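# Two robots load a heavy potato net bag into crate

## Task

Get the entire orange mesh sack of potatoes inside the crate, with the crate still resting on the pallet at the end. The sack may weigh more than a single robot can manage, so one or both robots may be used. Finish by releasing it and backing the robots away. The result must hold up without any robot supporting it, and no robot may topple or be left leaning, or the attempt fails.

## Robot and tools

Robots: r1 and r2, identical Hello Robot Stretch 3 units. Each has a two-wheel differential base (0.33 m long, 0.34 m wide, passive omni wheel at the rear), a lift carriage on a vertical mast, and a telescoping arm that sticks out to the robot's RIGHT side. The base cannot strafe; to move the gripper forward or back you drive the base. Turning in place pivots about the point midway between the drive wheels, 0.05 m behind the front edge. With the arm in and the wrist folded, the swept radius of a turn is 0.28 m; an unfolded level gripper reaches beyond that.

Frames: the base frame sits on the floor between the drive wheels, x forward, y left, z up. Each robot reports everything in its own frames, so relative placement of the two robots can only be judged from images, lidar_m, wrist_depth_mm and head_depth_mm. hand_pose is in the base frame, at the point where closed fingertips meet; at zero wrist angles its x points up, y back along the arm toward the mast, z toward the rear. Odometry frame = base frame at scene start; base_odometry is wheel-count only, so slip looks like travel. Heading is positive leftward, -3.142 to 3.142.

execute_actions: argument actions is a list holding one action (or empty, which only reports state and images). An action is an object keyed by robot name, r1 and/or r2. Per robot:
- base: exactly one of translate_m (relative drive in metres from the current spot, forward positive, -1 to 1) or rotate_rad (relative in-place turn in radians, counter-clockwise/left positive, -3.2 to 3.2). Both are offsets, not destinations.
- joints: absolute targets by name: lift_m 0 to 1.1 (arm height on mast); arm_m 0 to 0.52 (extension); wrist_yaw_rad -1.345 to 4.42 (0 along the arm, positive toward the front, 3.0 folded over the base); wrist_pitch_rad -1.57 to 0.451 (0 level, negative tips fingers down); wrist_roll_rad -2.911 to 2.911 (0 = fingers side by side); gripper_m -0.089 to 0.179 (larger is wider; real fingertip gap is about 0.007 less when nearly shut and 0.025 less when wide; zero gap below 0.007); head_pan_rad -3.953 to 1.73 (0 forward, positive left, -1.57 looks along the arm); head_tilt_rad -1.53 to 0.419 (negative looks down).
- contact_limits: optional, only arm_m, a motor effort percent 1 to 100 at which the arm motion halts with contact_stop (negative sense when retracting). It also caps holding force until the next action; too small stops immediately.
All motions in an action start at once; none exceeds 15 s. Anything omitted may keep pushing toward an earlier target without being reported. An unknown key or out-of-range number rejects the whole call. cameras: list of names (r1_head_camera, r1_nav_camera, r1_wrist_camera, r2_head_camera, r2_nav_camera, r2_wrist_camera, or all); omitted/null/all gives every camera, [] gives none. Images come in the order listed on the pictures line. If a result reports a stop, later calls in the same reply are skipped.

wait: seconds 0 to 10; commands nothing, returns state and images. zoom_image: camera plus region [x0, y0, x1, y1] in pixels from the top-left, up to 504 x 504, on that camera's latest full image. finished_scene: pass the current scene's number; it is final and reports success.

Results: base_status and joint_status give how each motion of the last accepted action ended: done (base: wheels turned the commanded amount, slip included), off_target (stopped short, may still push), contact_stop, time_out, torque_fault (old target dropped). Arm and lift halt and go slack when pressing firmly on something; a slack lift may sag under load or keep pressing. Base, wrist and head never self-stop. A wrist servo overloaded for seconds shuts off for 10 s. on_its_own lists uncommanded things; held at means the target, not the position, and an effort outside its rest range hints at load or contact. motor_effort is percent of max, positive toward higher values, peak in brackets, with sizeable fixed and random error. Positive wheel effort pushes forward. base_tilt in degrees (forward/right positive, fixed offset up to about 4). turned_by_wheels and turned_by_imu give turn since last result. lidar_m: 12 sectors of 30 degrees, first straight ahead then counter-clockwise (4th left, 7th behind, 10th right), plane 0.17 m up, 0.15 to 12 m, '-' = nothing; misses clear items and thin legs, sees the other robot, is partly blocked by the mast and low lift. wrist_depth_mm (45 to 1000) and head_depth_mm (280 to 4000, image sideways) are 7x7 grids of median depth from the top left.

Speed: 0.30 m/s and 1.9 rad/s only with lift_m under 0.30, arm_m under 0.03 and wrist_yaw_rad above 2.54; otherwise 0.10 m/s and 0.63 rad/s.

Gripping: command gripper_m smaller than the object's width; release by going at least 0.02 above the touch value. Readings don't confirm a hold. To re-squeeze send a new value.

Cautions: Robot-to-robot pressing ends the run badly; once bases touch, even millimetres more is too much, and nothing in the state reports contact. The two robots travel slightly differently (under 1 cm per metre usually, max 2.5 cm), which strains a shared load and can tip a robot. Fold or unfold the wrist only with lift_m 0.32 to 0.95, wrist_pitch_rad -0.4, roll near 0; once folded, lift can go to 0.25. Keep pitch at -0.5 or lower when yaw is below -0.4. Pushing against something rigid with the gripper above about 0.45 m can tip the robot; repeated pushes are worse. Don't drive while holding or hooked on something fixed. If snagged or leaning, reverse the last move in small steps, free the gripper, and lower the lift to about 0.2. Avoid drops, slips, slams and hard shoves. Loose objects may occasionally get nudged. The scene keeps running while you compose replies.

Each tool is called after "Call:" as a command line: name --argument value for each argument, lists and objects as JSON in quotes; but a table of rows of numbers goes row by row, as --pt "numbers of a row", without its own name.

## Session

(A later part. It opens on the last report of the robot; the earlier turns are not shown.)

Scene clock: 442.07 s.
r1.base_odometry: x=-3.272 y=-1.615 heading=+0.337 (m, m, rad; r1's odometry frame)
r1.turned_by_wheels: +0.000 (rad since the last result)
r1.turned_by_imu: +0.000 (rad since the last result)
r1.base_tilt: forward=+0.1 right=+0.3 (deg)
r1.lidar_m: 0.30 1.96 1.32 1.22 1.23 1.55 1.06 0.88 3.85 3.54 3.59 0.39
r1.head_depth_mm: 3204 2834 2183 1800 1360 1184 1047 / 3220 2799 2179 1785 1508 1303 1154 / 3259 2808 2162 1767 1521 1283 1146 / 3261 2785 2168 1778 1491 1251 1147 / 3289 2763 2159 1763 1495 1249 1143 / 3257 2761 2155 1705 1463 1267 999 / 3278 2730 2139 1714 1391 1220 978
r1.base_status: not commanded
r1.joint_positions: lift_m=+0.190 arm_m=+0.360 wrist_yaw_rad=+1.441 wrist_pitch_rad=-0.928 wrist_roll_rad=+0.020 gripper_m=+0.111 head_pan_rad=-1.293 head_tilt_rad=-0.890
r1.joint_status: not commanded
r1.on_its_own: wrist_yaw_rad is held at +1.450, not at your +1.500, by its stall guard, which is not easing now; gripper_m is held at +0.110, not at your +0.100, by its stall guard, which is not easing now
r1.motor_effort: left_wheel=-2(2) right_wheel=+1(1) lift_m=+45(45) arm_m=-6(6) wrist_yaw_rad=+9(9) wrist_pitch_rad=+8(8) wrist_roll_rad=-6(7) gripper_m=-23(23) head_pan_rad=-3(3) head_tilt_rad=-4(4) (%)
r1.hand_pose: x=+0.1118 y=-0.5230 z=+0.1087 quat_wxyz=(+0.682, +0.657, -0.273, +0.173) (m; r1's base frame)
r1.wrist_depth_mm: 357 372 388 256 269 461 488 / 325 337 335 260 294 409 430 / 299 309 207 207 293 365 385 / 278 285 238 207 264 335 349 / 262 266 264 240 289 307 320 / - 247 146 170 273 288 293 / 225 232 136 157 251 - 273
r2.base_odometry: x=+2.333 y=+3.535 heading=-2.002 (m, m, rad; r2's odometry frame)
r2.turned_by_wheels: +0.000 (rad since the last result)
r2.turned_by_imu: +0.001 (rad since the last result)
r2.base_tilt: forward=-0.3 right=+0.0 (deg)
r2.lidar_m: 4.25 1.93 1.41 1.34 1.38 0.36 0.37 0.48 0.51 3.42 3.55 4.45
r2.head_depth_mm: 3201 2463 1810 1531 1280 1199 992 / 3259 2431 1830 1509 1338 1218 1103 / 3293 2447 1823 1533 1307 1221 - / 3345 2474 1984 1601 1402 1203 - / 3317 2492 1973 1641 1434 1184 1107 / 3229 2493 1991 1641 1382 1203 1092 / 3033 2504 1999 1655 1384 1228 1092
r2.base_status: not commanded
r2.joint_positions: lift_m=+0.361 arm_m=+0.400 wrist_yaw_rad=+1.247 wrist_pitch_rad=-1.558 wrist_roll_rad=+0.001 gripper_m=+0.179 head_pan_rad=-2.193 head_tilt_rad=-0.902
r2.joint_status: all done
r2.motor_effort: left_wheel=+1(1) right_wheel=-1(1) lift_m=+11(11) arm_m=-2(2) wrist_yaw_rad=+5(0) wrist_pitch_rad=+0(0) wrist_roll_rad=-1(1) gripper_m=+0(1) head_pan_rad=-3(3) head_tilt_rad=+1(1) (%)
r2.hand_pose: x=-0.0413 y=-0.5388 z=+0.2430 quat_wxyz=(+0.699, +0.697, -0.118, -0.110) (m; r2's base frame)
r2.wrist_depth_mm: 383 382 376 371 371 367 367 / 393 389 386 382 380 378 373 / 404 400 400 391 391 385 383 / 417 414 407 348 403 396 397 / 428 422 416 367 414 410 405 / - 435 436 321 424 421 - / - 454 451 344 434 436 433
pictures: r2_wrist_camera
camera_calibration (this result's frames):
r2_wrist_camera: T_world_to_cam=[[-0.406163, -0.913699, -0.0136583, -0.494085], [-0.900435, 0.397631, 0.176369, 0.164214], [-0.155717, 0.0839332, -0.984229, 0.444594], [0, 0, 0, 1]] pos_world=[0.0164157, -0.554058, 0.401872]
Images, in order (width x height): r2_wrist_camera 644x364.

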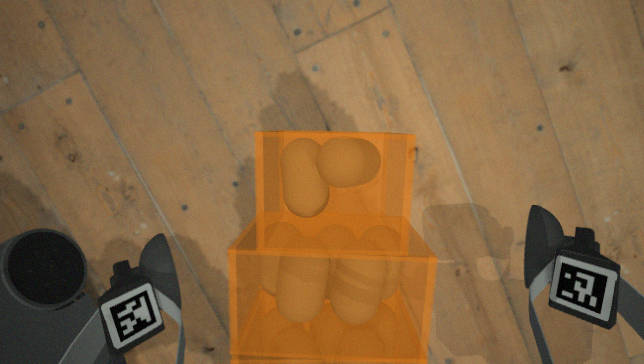

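Call:
execute_actions --actions '[{"r1":{"joints":{"head_pan_rad":-2.4,"head_tilt_rad":-1.1}},"r2":{"joints":{"head_pan_rad":-2.9,"head_tilt_rad":-0.9}}}]' --cameras '["r1_head_camera","r2_head_camera"]'

Scene clock: 450.10 s.
r1.base_odometry: x=-3.272 y=-1.615 heading=+0.337 (m, m, rad; r1's odometry frame)
r1.turned_by_wheels: +0.000 (rad since the last result)
r1.turned_by_imu: +0.000 (rad since the last result)
r1.base_tilt: forward=+0.0 right=+0.4 (deg)
r1.lidar_m: 0.30 1.96 1.32 1.22 1.23 1.55 1.06 0.88 3.86 3.56 3.60 0.39
r1.head_depth_mm: 2410 1715 1644 1530 1368 1237 1127 / 2393 1698 1566 1452 1355 1240 - / 2392 1719 1546 1421 1317 1250 - / 2358 1875 1462 1411 1234 1243 - / 2325 1848 1604 1434 1230 1235 - / 2338 1914 1619 1395 1294 1198 1104 / 2307 1941 1599 1367 1331 1201 1102
r1.base_status: not commanded
r1.joint_positions: lift_m=+0.190 arm_m=+0.360 wrist_yaw_rad=+1.441 wrist_pitch_rad=-0.928 wrist_roll_rad=+0.020 gripper_m=+0.111 head_pan_rad=-2.393 head_tilt_rad=-1.086
r1.joint_status: all done
r1.on_its_own: wrist_yaw_rad is held at +1.450, not at your +1.500, by its stall guard, which is not easing now; gripper_m is held at +0.110, not at your +0.100, by its stall guard, which is not easing now
r1.motor_effort: left_wheel=-3(2) right_wheel=+0(1) lift_m=+45(45) arm_m=-6(6) wrist_yaw_rad=+9(9) wrist_pitch_rad=+8(8) wrist_roll_rad=-7(6) gripper_m=-23(23) head_pan_rad=-3(43) head_tilt_rad=-5(16) (%)
r1.hand_pose: x=+0.1118 y=-0.5230 z=+0.1087 quat_wxyz=(+0.682, +0.657, -0.273, +0.173) (m; r1's base frame)
r1.wrist_depth_mm: 356 372 385 256 271 460 487 / 324 338 334 261 295 406 432 / 296 310 207 205 294 366 387 / 275 286 238 207 266 334 347 / 262 267 263 240 290 309 320 / - 248 147 170 271 289 293 / 224 233 136 156 249 - 274
r2.base_odometry: x=+2.333 y=+3.535 heading=-2.002 (m, m, rad; r2's odometry frame)
r2.turned_by_wheels: +0.000 (rad since the last result)
r2.turned_by_imu: +0.001 (rad since the last result)
r2.base_tilt: forward=-0.3 right=+0.0 (deg)
r2.lidar_m: 4.26 1.93 1.40 1.34 1.39 0.36 0.37 0.48 0.51 3.43 3.55 4.45
r2.head_depth_mm: 3209 2435 1949 1632 924 1070 1086 / 3236 2468 1939 1634 1150 1095 - / 3313 2276 1742 1550 1175 1111 - / 3327 2001 1793 1555 1347 1224 - / 3344 2464 1753 1525 1351 1223 1127 / 3339 2459 1861 1529 1068 1171 1058 / 3325 2501 1899 1546 1418 1230 1040
r2.base_status: not commanded
r2.joint_positions: lift_m=+0.361 arm_m=+0.400 wrist_yaw_rad=+1.247 wrist_pitch_rad=-1.558 wrist_roll_rad=+0.001 gripper_m=+0.179 head_pan_rad=-2.893 head_tilt_rad=-0.902
r2.joint_status: all done
r2.motor_effort: left_wheel=+1(1) right_wheel=-1(1) lift_m=+11(11) arm_m=-2(3) wrist_yaw_rad=+4(4) wrist_pitch_rad=+0(1) wrist_roll_rad=-1(1) gripper_m=+0(0) head_pan_rad=-2(29) head_tilt_rad=+1(2) (%)
r2.hand_pose: x=-0.0413 y=-0.5388 z=+0.2430 quat_wxyz=(+0.699, +0.697, -0.118, -0.110) (m; r2's base frame)
r2.wrist_depth_mm: 382 378 380 372 370 367 364 / 391 389 390 388 377 374 373 / 405 399 398 394 393 387 384 / 416 413 411 346 402 398 394 / 430 426 421 366 408 409 405 / - 434 436 322 422 425 - / - 454 447 347 438 435 432
pictures: r1_head_camera (sideways: a quarter turn clockwise sets it upright), r2_head_camera (sideways: a quarter turn clockwise sets it upright)
camera_calibration (this result's frames):
r1_head_camera: T_world_to_cam=[[0.651863, 0.541742, -0.53065, 0.705295], [0.631952, -0.774867, -0.0147592, 0.0175846], [-0.419179, -0.325724, -0.847462, 1.06311], [0, 0, 0, 1]] pos_world=[-0.0252358, -0.0221819, 1.27547]
r2_head_camera: T_world_to_cam=[[0.773367, 0.131431, -0.620185, 0.819563], [0.186101, -0.98224, 0.0239077, -0.0330498], [-0.606028, -0.133906, -0.784091, 0.984143], [0, 0, 0, 1]] pos_world=[-0.0312539, -0.00839608, 1.28073]
Images, in order (width x height): r1_head_camera 896x504, r2_head_camera 896x504.

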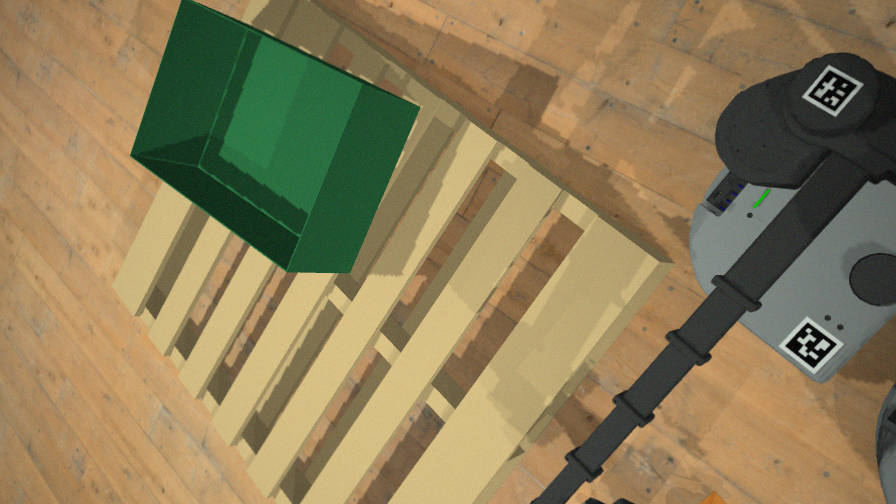

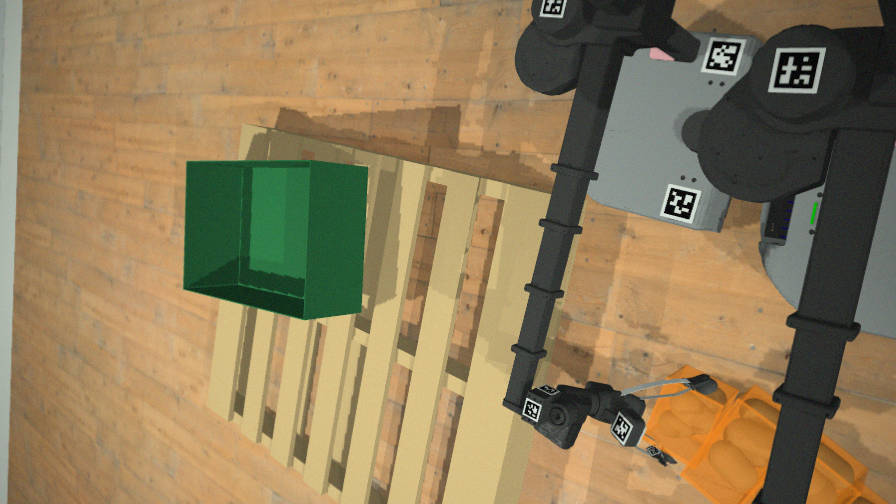

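Call:
execute_actions --actions '[{"r2":{"joints":{"lift_m":0.205,"arm_m":0.407}}}]' --cameras '["r2_wrist_camera"]'

Call:
execute_actions --actions '[{"r2":{"joints":{"gripper_m":0.09}},"r1":{"joints":{"gripper_m":0.09}}}]' --cameras '[]'

Call:
execute_actions --actions '[{"r2":{"joints":{"arm_m":0.18,"lift_m":0.22}},"r1":{"joints":{"arm_m":0.14,"lift_m":0.2}}}]' --cameras '["r2_wrist_camera","r2_head_camera"]'

Scene clock: 465.90 s.
r1.base_odometry: x=-3.272 y=-1.615 heading=+0.337 (m, m, rad; r1's odometry frame)
r1.turned_by_wheels: +0.000 (rad since the last result)
r1.turned_by_imu: +0.001 (rad since the last result)
r1.base_tilt: forward=+0.2 right=+0.2 (deg)
r1.lidar_m: 0.30 1.95 1.32 1.22 1.23 1.55 1.06 0.88 3.87 3.56 3.61 0.39
r1.head_depth_mm: 2419 1713 1629 1527 1367 1228 1123 / 2385 1686 1559 1453 1367 1244 - / 2412 1726 1556 1409 1314 1249 - / 2400 1881 1465 1421 1230 1240 - / 2341 1858 1606 1432 1240 1234 - / 2318 1902 1613 1394 1288 1198 1102 / 2302 1956 1600 1363 1329 1207 1102
r1.base_status: not commanded
r1.joint_positions: lift_m=+0.190 arm_m=+0.360 wrist_yaw_rad=+1.441 wrist_pitch_rad=-0.928 wrist_roll_rad=+0.020 gripper_m=+0.111 head_pan_rad=-2.393 head_tilt_rad=-1.086
r1.joint_status: not commanded
r1.on_its_own: wrist_yaw_rad is held at +1.450, not at your +1.500, by its stall guard, which is not easing now; gripper_m is held at +0.110, not at your +0.100, by its stall guard, which is not easing now
r1.motor_effort: left_wheel=-1(3) right_wheel=+0(0) lift_m=+45(45) arm_m=-6(6) wrist_yaw_rad=+7(8) wrist_pitch_rad=+8(8) wrist_roll_rad=-7(7) gripper_m=-23(24) head_pan_rad=-2(3) head_tilt_rad=-5(5) (%)
r1.hand_pose: x=+0.1118 y=-0.5230 z=+0.1087 quat_wxyz=(+0.682, +0.657, -0.273, +0.173) (m; r1's base frame)
r1.wrist_depth_mm: 353 371 386 254 269 465 486 / 323 339 335 260 295 410 433 / 299 309 207 207 294 369 385 / 276 286 239 206 264 334 348 / 262 268 263 239 290 304 319 / - 248 147 170 273 286 293 / 225 232 136 157 251 - 272
r2.base_odometry: x=+2.333 y=+3.535 heading=-2.002 (m, m, rad; r2's odometry frame)
r2.turned_by_wheels: +0.000 (rad since the last result)
r2.turned_by_imu: +0.001 (rad since the last result)
r2.base_tilt: forward=-0.3 right=+0.0 (deg)
r2.lidar_m: 4.25 1.93 1.40 1.34 1.38 0.36 0.37 0.47 0.51 3.43 3.52 4.47
r2.head_depth_mm: 3216 2460 1943 1615 920 1063 1094 / 3283 2458 1937 1618 1147 1072 - / 3318 2273 1732 1547 1170 1103 - / 3269 2008 1779 1568 1348 1223 - / 3309 2490 1744 1522 1351 1233 1125 / 3348 2501 1851 1533 1066 1171 1079 / 3375 2492 1893 1540 1412 1238 1057
r2.base_status: not commanded
r2.joint_positions: lift_m=+0.206 arm_m=+0.407 wrist_yaw_rad=+1.247 wrist_pitch_rad=-1.560 wrist_roll_rad=+0.001 gripper_m=+0.179 head_pan_rad=-2.893 head_tilt_rad=-0.902
r2.joint_status: lift_m contact_stop (moved -0.154 of -0.156); the others done
r2.on_its_own: lift_m is slack since a contact_stop, until your next command for it
r2.motor_effort: left_wheel=+3(3) right_wheel=-3(4) lift_m=+27(25) arm_m=+4(3) wrist_yaw_rad=+4(3) wrist_pitch_rad=+0(0) wrist_roll_rad=-1(1) gripper_m=-1(1) head_pan_rad=-2(2) head_tilt_rad=+0(1) (%)
r2.hand_pose: x=-0.0417 y=-0.5451 z=+0.0886 quat_wxyz=(+0.699, +0.697, -0.118, -0.111) (m; r2's base frame)
r2.wrist_depth_mm: 238 236 233 232 228 227 225 / 244 243 240 237 236 234 232 / 251 250 247 244 243 239 238 / 258 258 251 164 247 246 244 / 266 263 261 197 255 253 250 / 276 - 268 263 262 260 - / 285 283 215 209 212 271 268
pictures: r2_wrist_camera
camera_calibration (this result's frames):
r2_wrist_camera: T_world_to_cam=[[-0.406177, -0.913694, -0.0135319, -0.502164], [-0.900211, 0.397552, 0.177686, 0.193532], [-0.156971, 0.0843534, -0.983994, 0.293297], [0, 0, 0, 1]] pos_world=[0.0162912, -0.560504, 0.247419]
Images, in order (width x height): r2_wrist_camera 644x364.

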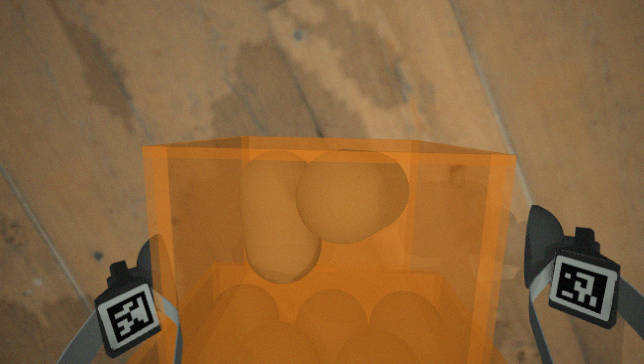

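not run: a stop came earlier in this reply.

not run: a stop came earlier in this reply.

Call:
execute_actions --actions '[{"r2":{"joints":{"lift_m":0.28,"arm_m":0.392}}}]' --cameras '[]'

Call:
execute_actions --actions '[{"r2":{"joints":{"lift_m":0.21}}}]' --cameras '[]'

Call:
execute_actions --actions '[{"r2":{"joints":{"gripper_m":0.09}},"r1":{"joints":{"gripper_m":0.09}}}]' --cameras '[]'

Call:
execute_actions --actions '[{"r2":{"joints":{"arm_m":0.17,"lift_m":0.225}},"r1":{"joints":{"arm_m":0.14,"lift_m":0.2}}}]' --cameras '["r2_wrist_camera","r2_head_camera"]'

Scene clock: 472.70 s.
r1.base_odometry: x=-3.272 y=-1.615 heading=+0.337 (m, m, rad; r1's odometry frame)
r1.turned_by_wheels: +0.000 (rad since the last result)
r1.turned_by_imu: +0.000 (rad since the last result)
r1.base_tilt: forward=+0.0 right=+0.3 (deg)
r1.lidar_m: 0.30 1.95 1.32 1.22 1.23 1.55 1.06 0.88 3.84 3.55 0.65 0.39
r1.head_depth_mm: 2404 1706 1621 1530 1370 1231 1127 / 2378 1689 1562 1450 1359 1246 - / 2385 1709 1556 1414 1320 1255 - / 2348 1872 1455 1418 1235 1237 - / 2327 1842 1595 1433 1232 1229 - / 2342 1911 1611 1400 1298 1193 1101 / 2301 1962 1600 1362 1335 1205 1103
r1.base_status: not commanded
r1.joint_positions: lift_m=+0.190 arm_m=+0.360 wrist_yaw_rad=+1.441 wrist_pitch_rad=-0.928 wrist_roll_rad=+0.020 gripper_m=+0.111 head_pan_rad=-2.393 head_tilt_rad=-1.086
r1.joint_status: not commanded
r1.on_its_own: wrist_yaw_rad is held at +1.450, not at your +1.500, by its stall guard, which is not easing now; gripper_m is held at +0.110, not at your +0.100, by its stall guard, which is not easing now
r1.motor_effort: left_wheel=-2(1) right_wheel=+1(1) lift_m=+45(45) arm_m=-6(6) wrist_yaw_rad=+9(9) wrist_pitch_rad=+8(8) wrist_roll_rad=-7(7) gripper_m=-23(23) head_pan_rad=-3(3) head_tilt_rad=-5(4) (%)
r1.hand_pose: x=+0.1118 y=-0.5230 z=+0.1087 quat_wxyz=(+0.682, +0.657, -0.273, +0.173) (m; r1's base frame)
r1.wrist_depth_mm: 357 374 389 257 269 456 485 / 326 338 334 258 296 409 434 / 298 308 208 206 294 371 385 / 275 285 237 206 265 334 349 / 263 266 261 239 292 304 319 / - 246 147 170 272 288 294 / 223 232 136 157 250 - 274
r2.base_odometry: x=+2.333 y=+3.535 heading=-2.002 (m, m, rad; r2's odometry frame)
r2.turned_by_wheels: +0.000 (rad since the last result)
r2.turned_by_imu: +0.001 (rad since the last result)
r2.base_tilt: forward=-0.3 right=-0.2 (deg)
r2.lidar_m: 4.25 1.93 1.41 1.34 1.38 0.36 0.37 0.48 0.51 3.42 3.54 4.46
r2.head_depth_mm: 3306 2435 1940 1618 923 1062 1094 / 3234 2442 1936 1619 1144 1074 - / 3256 2266 1728 1559 1174 1105 - / 3316 1999 1791 1569 1349 1228 - / 3336 2483 1736 1521 1347 1230 1121 / 3342 2476 1857 1537 1072 1170 1072 / 3356 2508 1889 1542 1411 1235 1053
r2.base_status: not commanded
r2.joint_positions: lift_m=+0.279 arm_m=+0.392 wrist_yaw_rad=+1.247 wrist_pitch_rad=-1.556 wrist_roll_rad=+0.001 gripper_m=+0.179 head_pan_rad=-2.893 head_tilt_rad=-0.902
r2.joint_status: all done
r2.motor_effort: left_wheel=+2(4) right_wheel=-2(4) lift_m=+44(45) arm_m=-3(3) wrist_yaw_rad=+4(3) wrist_pitch_rad=-1(2) wrist_roll_rad=-1(1) gripper_m=+0(1) head_pan_rad=-3(2) head_tilt_rad=+1(1) (%)
r2.hand_pose: x=-0.0408 y=-0.5309 z=+0.1614 quat_wxyz=(+0.699, +0.697, -0.119, -0.110) (m; r2's base frame)
r2.wrist_depth_mm: 306 304 301 300 296 294 291 / 315 311 312 306 305 302 300 / 325 320 317 313 311 309 308 / 335 330 328 263 319 319 315 / 343 340 338 327 332 328 323 / 352 348 346 253 283 337 - / 362 363 357 242 289 347 344
pictures: none
No camera images: the call's "cameras" was empty. Leave "cameras" out to get every camera's image.

Scene clock: 474.17 s.
r1.base_odometry: x=-3.272 y=-1.615 heading=+0.337 (m, m, rad; r1's odometry frame)
r1.turned_by_wheels: +0.000 (rad since the last result)
r1.turned_by_imu: +0.000 (rad since the last result)
r1.base_tilt: forward=+0.1 right=+0.2 (deg)
r1.lidar_m: 0.30 1.96 1.32 1.22 1.23 1.55 1.06 0.88 3.83 3.55 0.67 0.39
r1.head_depth_mm: 2418 1712 1636 1531 1372 1236 1126 / 2392 1693 1552 1444 1357 1247 - / 2373 1720 1548 1403 1316 1244 - / 2355 1886 1457 1415 1233 1241 - / 2350 1861 1589 1438 1235 1234 - / 2316 1913 1614 1400 1290 1190 1105 / 2314 1945 1602 1366 1336 1203 1101
r1.base_status: not commanded
r1.joint_positions: lift_m=+0.190 arm_m=+0.360 wrist_yaw_rad=+1.441 wrist_pitch_rad=-0.928 wrist_roll_rad=+0.020 gripper_m=+0.111 head_pan_rad=-2.393 head_tilt_rad=-1.086
r1.joint_status: not commanded
r1.on_its_own: wrist_yaw_rad is held at +1.450, not at your +1.500, by its stall guard, which is not easing now; gripper_m is held at +0.110, not at your +0.100, by its stall guard, which is not easing now
r1.motor_effort: left_wheel=-3(3) right_wheel=+0(1) lift_m=+45(46) arm_m=-6(6) wrist_yaw_rad=+9(8) wrist_pitch_rad=+8(8) wrist_roll_rad=-7(6) gripper_m=-23(23) head_pan_rad=-3(3) head_tilt_rad=-4(5) (%)
r1.hand_pose: x=+0.1118 y=-0.5230 z=+0.1087 quat_wxyz=(+0.682, +0.657, -0.273, +0.173) (m; r1's base frame)
r1.wrist_depth_mm: 356 376 390 256 268 460 484 / 325 337 335 260 293 408 429 / 299 308 208 207 294 367 383 / 277 286 238 207 265 335 348 / 263 267 262 239 291 305 320 / - 247 147 170 273 287 293 / 225 233 135 157 251 - 272
r2.base_odometry: x=+2.333 y=+3.535 heading=-2.002 (m, m, rad; r2's odometry frame)
r2.turned_by_wheels: +0.000 (rad since the last result)
r2.turned_by_imu: +0.000 (rad since the last result)
r2.base_tilt: forward=-0.4 right=-0.1 (deg)
r2.lidar_m: 4.24 1.92 1.40 1.34 1.38 0.36 0.37 0.48 0.51 3.43 3.54 4.45
r2.head_depth_mm: 3241 2431 1950 1615 926 1061 1093 / 3265 2442 1934 1629 1149 1075 - / 3283 2291 1720 1553 1173 1114 - / 3295 2016 1799 1572 1348 1219 - / 3313 2497 1758 1527 1349 1227 1130 / 3349 2478 1851 1520 1074 1169 1077 / 3368 2515 1884 1534 1420 1229 1062
r2.base_status: not commanded
r2.joint_positions: lift_m=+0.211 arm_m=+0.392 wrist_yaw_rad=+1.247 wrist_pitch_rad=-1.556 wrist_roll_rad=+0.001 gripper_m=+0.179 head_pan_rad=-2.893 head_tilt_rad=-0.902
r2.joint_status: all done
r2.motor_effort: left_wheel=+3(2) right_wheel=-2(2) lift_m=+11(38) arm_m=-3(3) wrist_yaw_rad=+4(4) wrist_pitch_rad=-1(1) wrist_roll_rad=-1(1) gripper_m=-1(0) head_pan_rad=-2(3) head_tilt_rad=+1(1) (%)
r2.hand_pose: x=-0.0408 y=-0.5309 z=+0.0929 quat_wxyz=(+0.699, +0.697, -0.119, -0.110) (m; r2's base frame)
r2.wrist_depth_mm: 241 239 237 235 234 230 228 / 247 246 244 242 238 238 235 / 255 252 251 247 246 244 241 / 262 260 256 176 185 251 248 / 269 268 266 203 261 258 254 / 278 273 271 239 264 266 - / 288 288 220 186 187 274 271
pictures: none
No camera images: the call's "cameras" was empty. Leave "cameras" out to get every camera's image.

Scene clock: 475.53 s.
r1.base_odometry: x=-3.272 y=-1.615 heading=+0.337 (m, m, rad; r1's odometry frame)
r1.turned_by_wheels: +0.000 (rad since the last result)
r1.turned_by_imu: +0.000 (rad since the last result)
r1.base_tilt: forward=+0.3 right=+0.4 (deg)
r1.lidar_m: 0.30 1.96 1.32 1.22 1.23 1.55 1.06 0.88 3.85 3.57 3.59 0.39
r1.head_depth_mm: 2422 1710 1633 1530 1365 1234 1128 / 2377 1702 1562 1447 1363 1246 - / 2361 1724 1560 1409 1310 1245 - / 2347 1880 1464 1409 1233 1245 - / 2342 1854 1610 1437 1234 1234 - / 2324 1915 1617 1389 1294 1197 1108 / 2308 1968 1602 1364 1338 1209 1104
r1.base_status: not commanded
r1.joint_positions: lift_m=+0.190 arm_m=+0.360 wrist_yaw_rad=+1.441 wrist_pitch_rad=-0.928 wrist_roll_rad=+0.020 gripper_m=+0.095 head_pan_rad=-2.393 head_tilt_rad=-1.086
r1.joint_status: gripper_m off_target (ended at +0.095, target +0.090)
r1.on_its_own: wrist_yaw_rad is held at +1.450, not at your +1.500, by its stall guard, which is not easing now
r1.motor_effort: left_wheel=-3(2) right_wheel=+0(1) lift_m=+46(45) arm_m=-6(6) wrist_yaw_rad=+9(9) wrist_pitch_rad=+8(8) wrist_roll_rad=-6(7) gripper_m=-31(100) head_pan_rad=-4(3) head_tilt_rad=-4(5) (%)
r1.hand_pose: x=+0.1117 y=-0.5230 z=+0.1087 quat_wxyz=(+0.682, +0.657, -0.273, +0.173) (m; r1's base frame)
r1.wrist_depth_mm: 354 372 386 256 270 459 485 / 325 338 334 259 294 407 431 / 298 309 208 208 292 367 384 / 278 284 238 207 265 332 350 / 262 266 262 239 290 308 320 / - 247 147 169 273 288 295 / 225 232 136 157 250 - 271
r2.base_odometry: x=+2.333 y=+3.535 heading=-2.002 (m, m, rad; r2's odometry frame)
r2.turned_by_wheels: +0.000 (rad since the last result)
r2.turned_by_imu: +0.000 (rad since the last result)
r2.base_tilt: forward=-0.3 right=+0.0 (deg)
r2.lidar_m: 4.26 1.92 1.40 1.34 1.38 0.36 0.37 0.48 0.51 3.43 3.53 4.46
r2.head_depth_mm: 3243 2420 1941 1626 924 1063 1097 / 3246 2421 1936 1628 1150 1070 - / 3293 2281 1737 1551 1175 1107 - / 3345 1995 1794 1554 1340 1225 - / 3324 2497 1738 1524 1354 1236 1125 / 3382 2480 1849 1526 1067 1165 1077 / 3368 2505 1874 1538 1407 1237 1053
r2.base_status: not commanded
r2.joint_positions: lift_m=+0.211 arm_m=+0.392 wrist_yaw_rad=+1.247 wrist_pitch_rad=-1.558 wrist_roll_rad=+0.001 gripper_m=+0.091 head_pan_rad=-2.893 head_tilt_rad=-0.902
r2.joint_status: all done
r2.motor_effort: left_wheel=+2(2) right_wheel=-1(2) lift_m=+10(10) arm_m=-3(2) wrist_yaw_rad=+4(3) wrist_pitch_rad=+0(1) wrist_roll_rad=-1(1) gripper_m=-28(100) head_pan_rad=-2(3) head_tilt_rad=+1(0) (%)
r2.hand_pose: x=-0.0412 y=-0.5308 z=+0.0930 quat_wxyz=(+0.699, +0.697, -0.118, -0.110) (m; r2's base frame)
r2.wrist_depth_mm: 241 240 237 236 234 233 230 / 248 246 244 243 240 238 237 / 255 254 250 249 246 245 243 / 261 260 257 176 189 252 250 / 270 268 266 204 261 258 255 / 280 276 270 240 264 267 262 / 290 286 219 188 187 275 274
pictures: none
No camera images: the call's "cameras" was empty. Leave "cameras" out to get every camera's image.

Scene clock: 478.40 s.
r1.base_odometry: x=-3.272 y=-1.615 heading=+0.336 (m, m, rad; r1's odometry frame)
r1.turned_by_wheels: +0.000 (rad since the last result)
r1.turned_by_imu: +0.000 (rad since the last result)
r1.base_tilt: forward=+0.1 right=+0.3 (deg)
r1.lidar_m: 0.30 1.96 1.32 1.22 1.23 1.55 3.28 0.88 3.84 3.57 0.59 0.39
r1.head_depth_mm: 2404 1710 1637 1537 1365 1237 1126 / 2391 1690 1563 1449 1360 1241 - / 2370 1726 1548 1411 1312 1245 - / 2384 1879 1454 1417 1238 1241 - / 2353 1853 1601 1436 1232 1231 - / 2327 1917 1621 1397 1292 1189 1094 / 2301 1954 1595 1367 1329 1224 1051
r1.base_status: not commanded
r1.joint_positions: lift_m=+0.199 arm_m=+0.141 wrist_yaw_rad=+1.411 wrist_pitch_rad=-0.957 wrist_roll_rad=+0.017 gripper_m=+0.108 head_pan_rad=-2.393 head_tilt_rad=-1.086
r1.joint_status: all done
r1.on_its_own: wrist_yaw_rad is held at +1.450, not at your +1.500, by its stall guard, which is still easing; gripper_m is held at +0.107, not at your +0.090, by its stall guard, which is not easing now
r1.motor_effort: left_wheel=-6(5) right_wheel=+6(6) lift_m=+52(56) arm_m=-12(10) wrist_yaw_rad=+39(40) wrist_pitch_rad=+16(16) wrist_roll_rad=-6(6) gripper_m=-30(31) head_pan_rad=-3(3) head_tilt_rad=-4(5) (%)
r1.hand_pose: x=+0.1049 y=-0.3065 z=+0.1147 quat_wxyz=(+0.687, +0.656, -0.273, +0.153) (m; r1's base frame)
r1.wrist_depth_mm: 148 158 326 256 267 455 483 / 142 169 263 258 292 407 429 / 154 189 235 214 218 368 388 / 174 217 242 204 248 340 355 / 196 271 276 191 290 312 327 / - 253 148 163 280 296 300 / 230 238 137 156 259 - 279
r2.base_odometry: x=+2.333 y=+3.535 heading=-2.002 (m, m, rad; r2's odometry frame)
r2.turned_by_wheels: +0.000 (rad since the last result)
r2.turned_by_imu: +0.000 (rad since the last result)
r2.base_tilt: forward=-0.3 right=-0.1 (deg)
r2.lidar_m: 4.26 1.93 1.40 1.34 1.38 0.36 0.37 0.34 3.58 3.42 3.55 4.45
r2.head_depth_mm: 3225 2414 1941 1610 915 1066 1097 / 3272 2445 1935 1627 1146 1071 - / 3256 2282 1731 1556 1176 1105 - / 3326 2001 1794 1565 1317 1200 - / 3332 2454 1758 1513 1348 1126 1052 / 3369 2500 1845 1533 1393 1230 1044 / 3383 2499 1878 1536 1406 1233 -
r2.base_status: not commanded
r2.joint_positions: lift_m=+0.224 arm_m=+0.171 wrist_yaw_rad=+1.255 wrist_pitch_rad=-1.543 wrist_roll_rad=-0.011 gripper_m=+0.104 head_pan_rad=-2.893 head_tilt_rad=-0.902
r2.joint_status: all done
r2.on_its_own: gripper_m is held at +0.103, not at your +0.090, by its stall guard, which is still easing
r2.motor_effort: left_wheel=-7(7) right_wheel=+1(5) lift_m=+48(53) arm_m=-6(5) wrist_yaw_rad=-6(6) wrist_pitch_rad=-5(5) wrist_roll_rad=+3(3) gripper_m=-25(28) head_pan_rad=-1(3) head_tilt_rad=+1(1) (%)
r2.hand_pose: x=-0.0376 y=-0.3105 z=+0.1059 quat_wxyz=(+0.701, +0.697, -0.117, -0.098) (m; r2's base frame)
r2.wrist_depth_mm: 255 253 251 249 247 246 243 / 262 260 258 255 253 251 249 / 268 266 264 261 262 256 256 / 274 273 270 200 264 264 262 / - - 278 202 190 271 267 / - - 282 228 220 279 275 / - - 229 186 180 287 285
pictures: r2_head_camera (sideways: a quarter turn clockwise sets it upright), r2_wrist_camera
camera_calibration (this result's frames):
r2_head_camera: T_world_to_cam=[[0.773397, 0.131253, -0.620185, 0.819563], [0.185874, -0.982283, 0.0239077, -0.0330484], [-0.606059, -0.133766, -0.784091, 0.984143], [0, 0, 0, 1]] pos_world=[-0.0312558, -0.00838746, 1.28073]
r2_wrist_camera: T_world_to_cam=[[-0.386793, -0.922048, -0.014797, -0.287584], [-0.911045, 0.379594, 0.160952, 0.0966561], [-0.142789, 0.075736, -0.986851, 0.289301], [0, 0, 0, 1]] pos_world=[0.0181314, -0.323767, 0.265685]
Images, in order (width x height): r2_head_camera 896x504, r2_wrist_camera 644x364.

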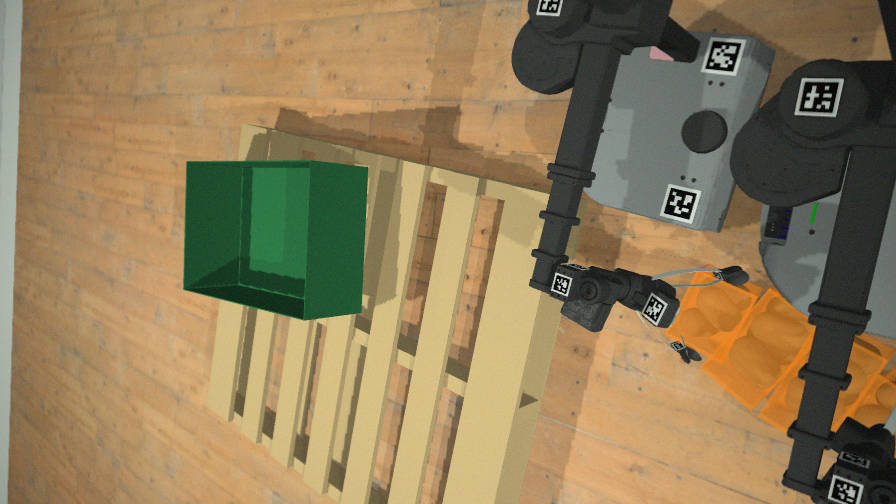

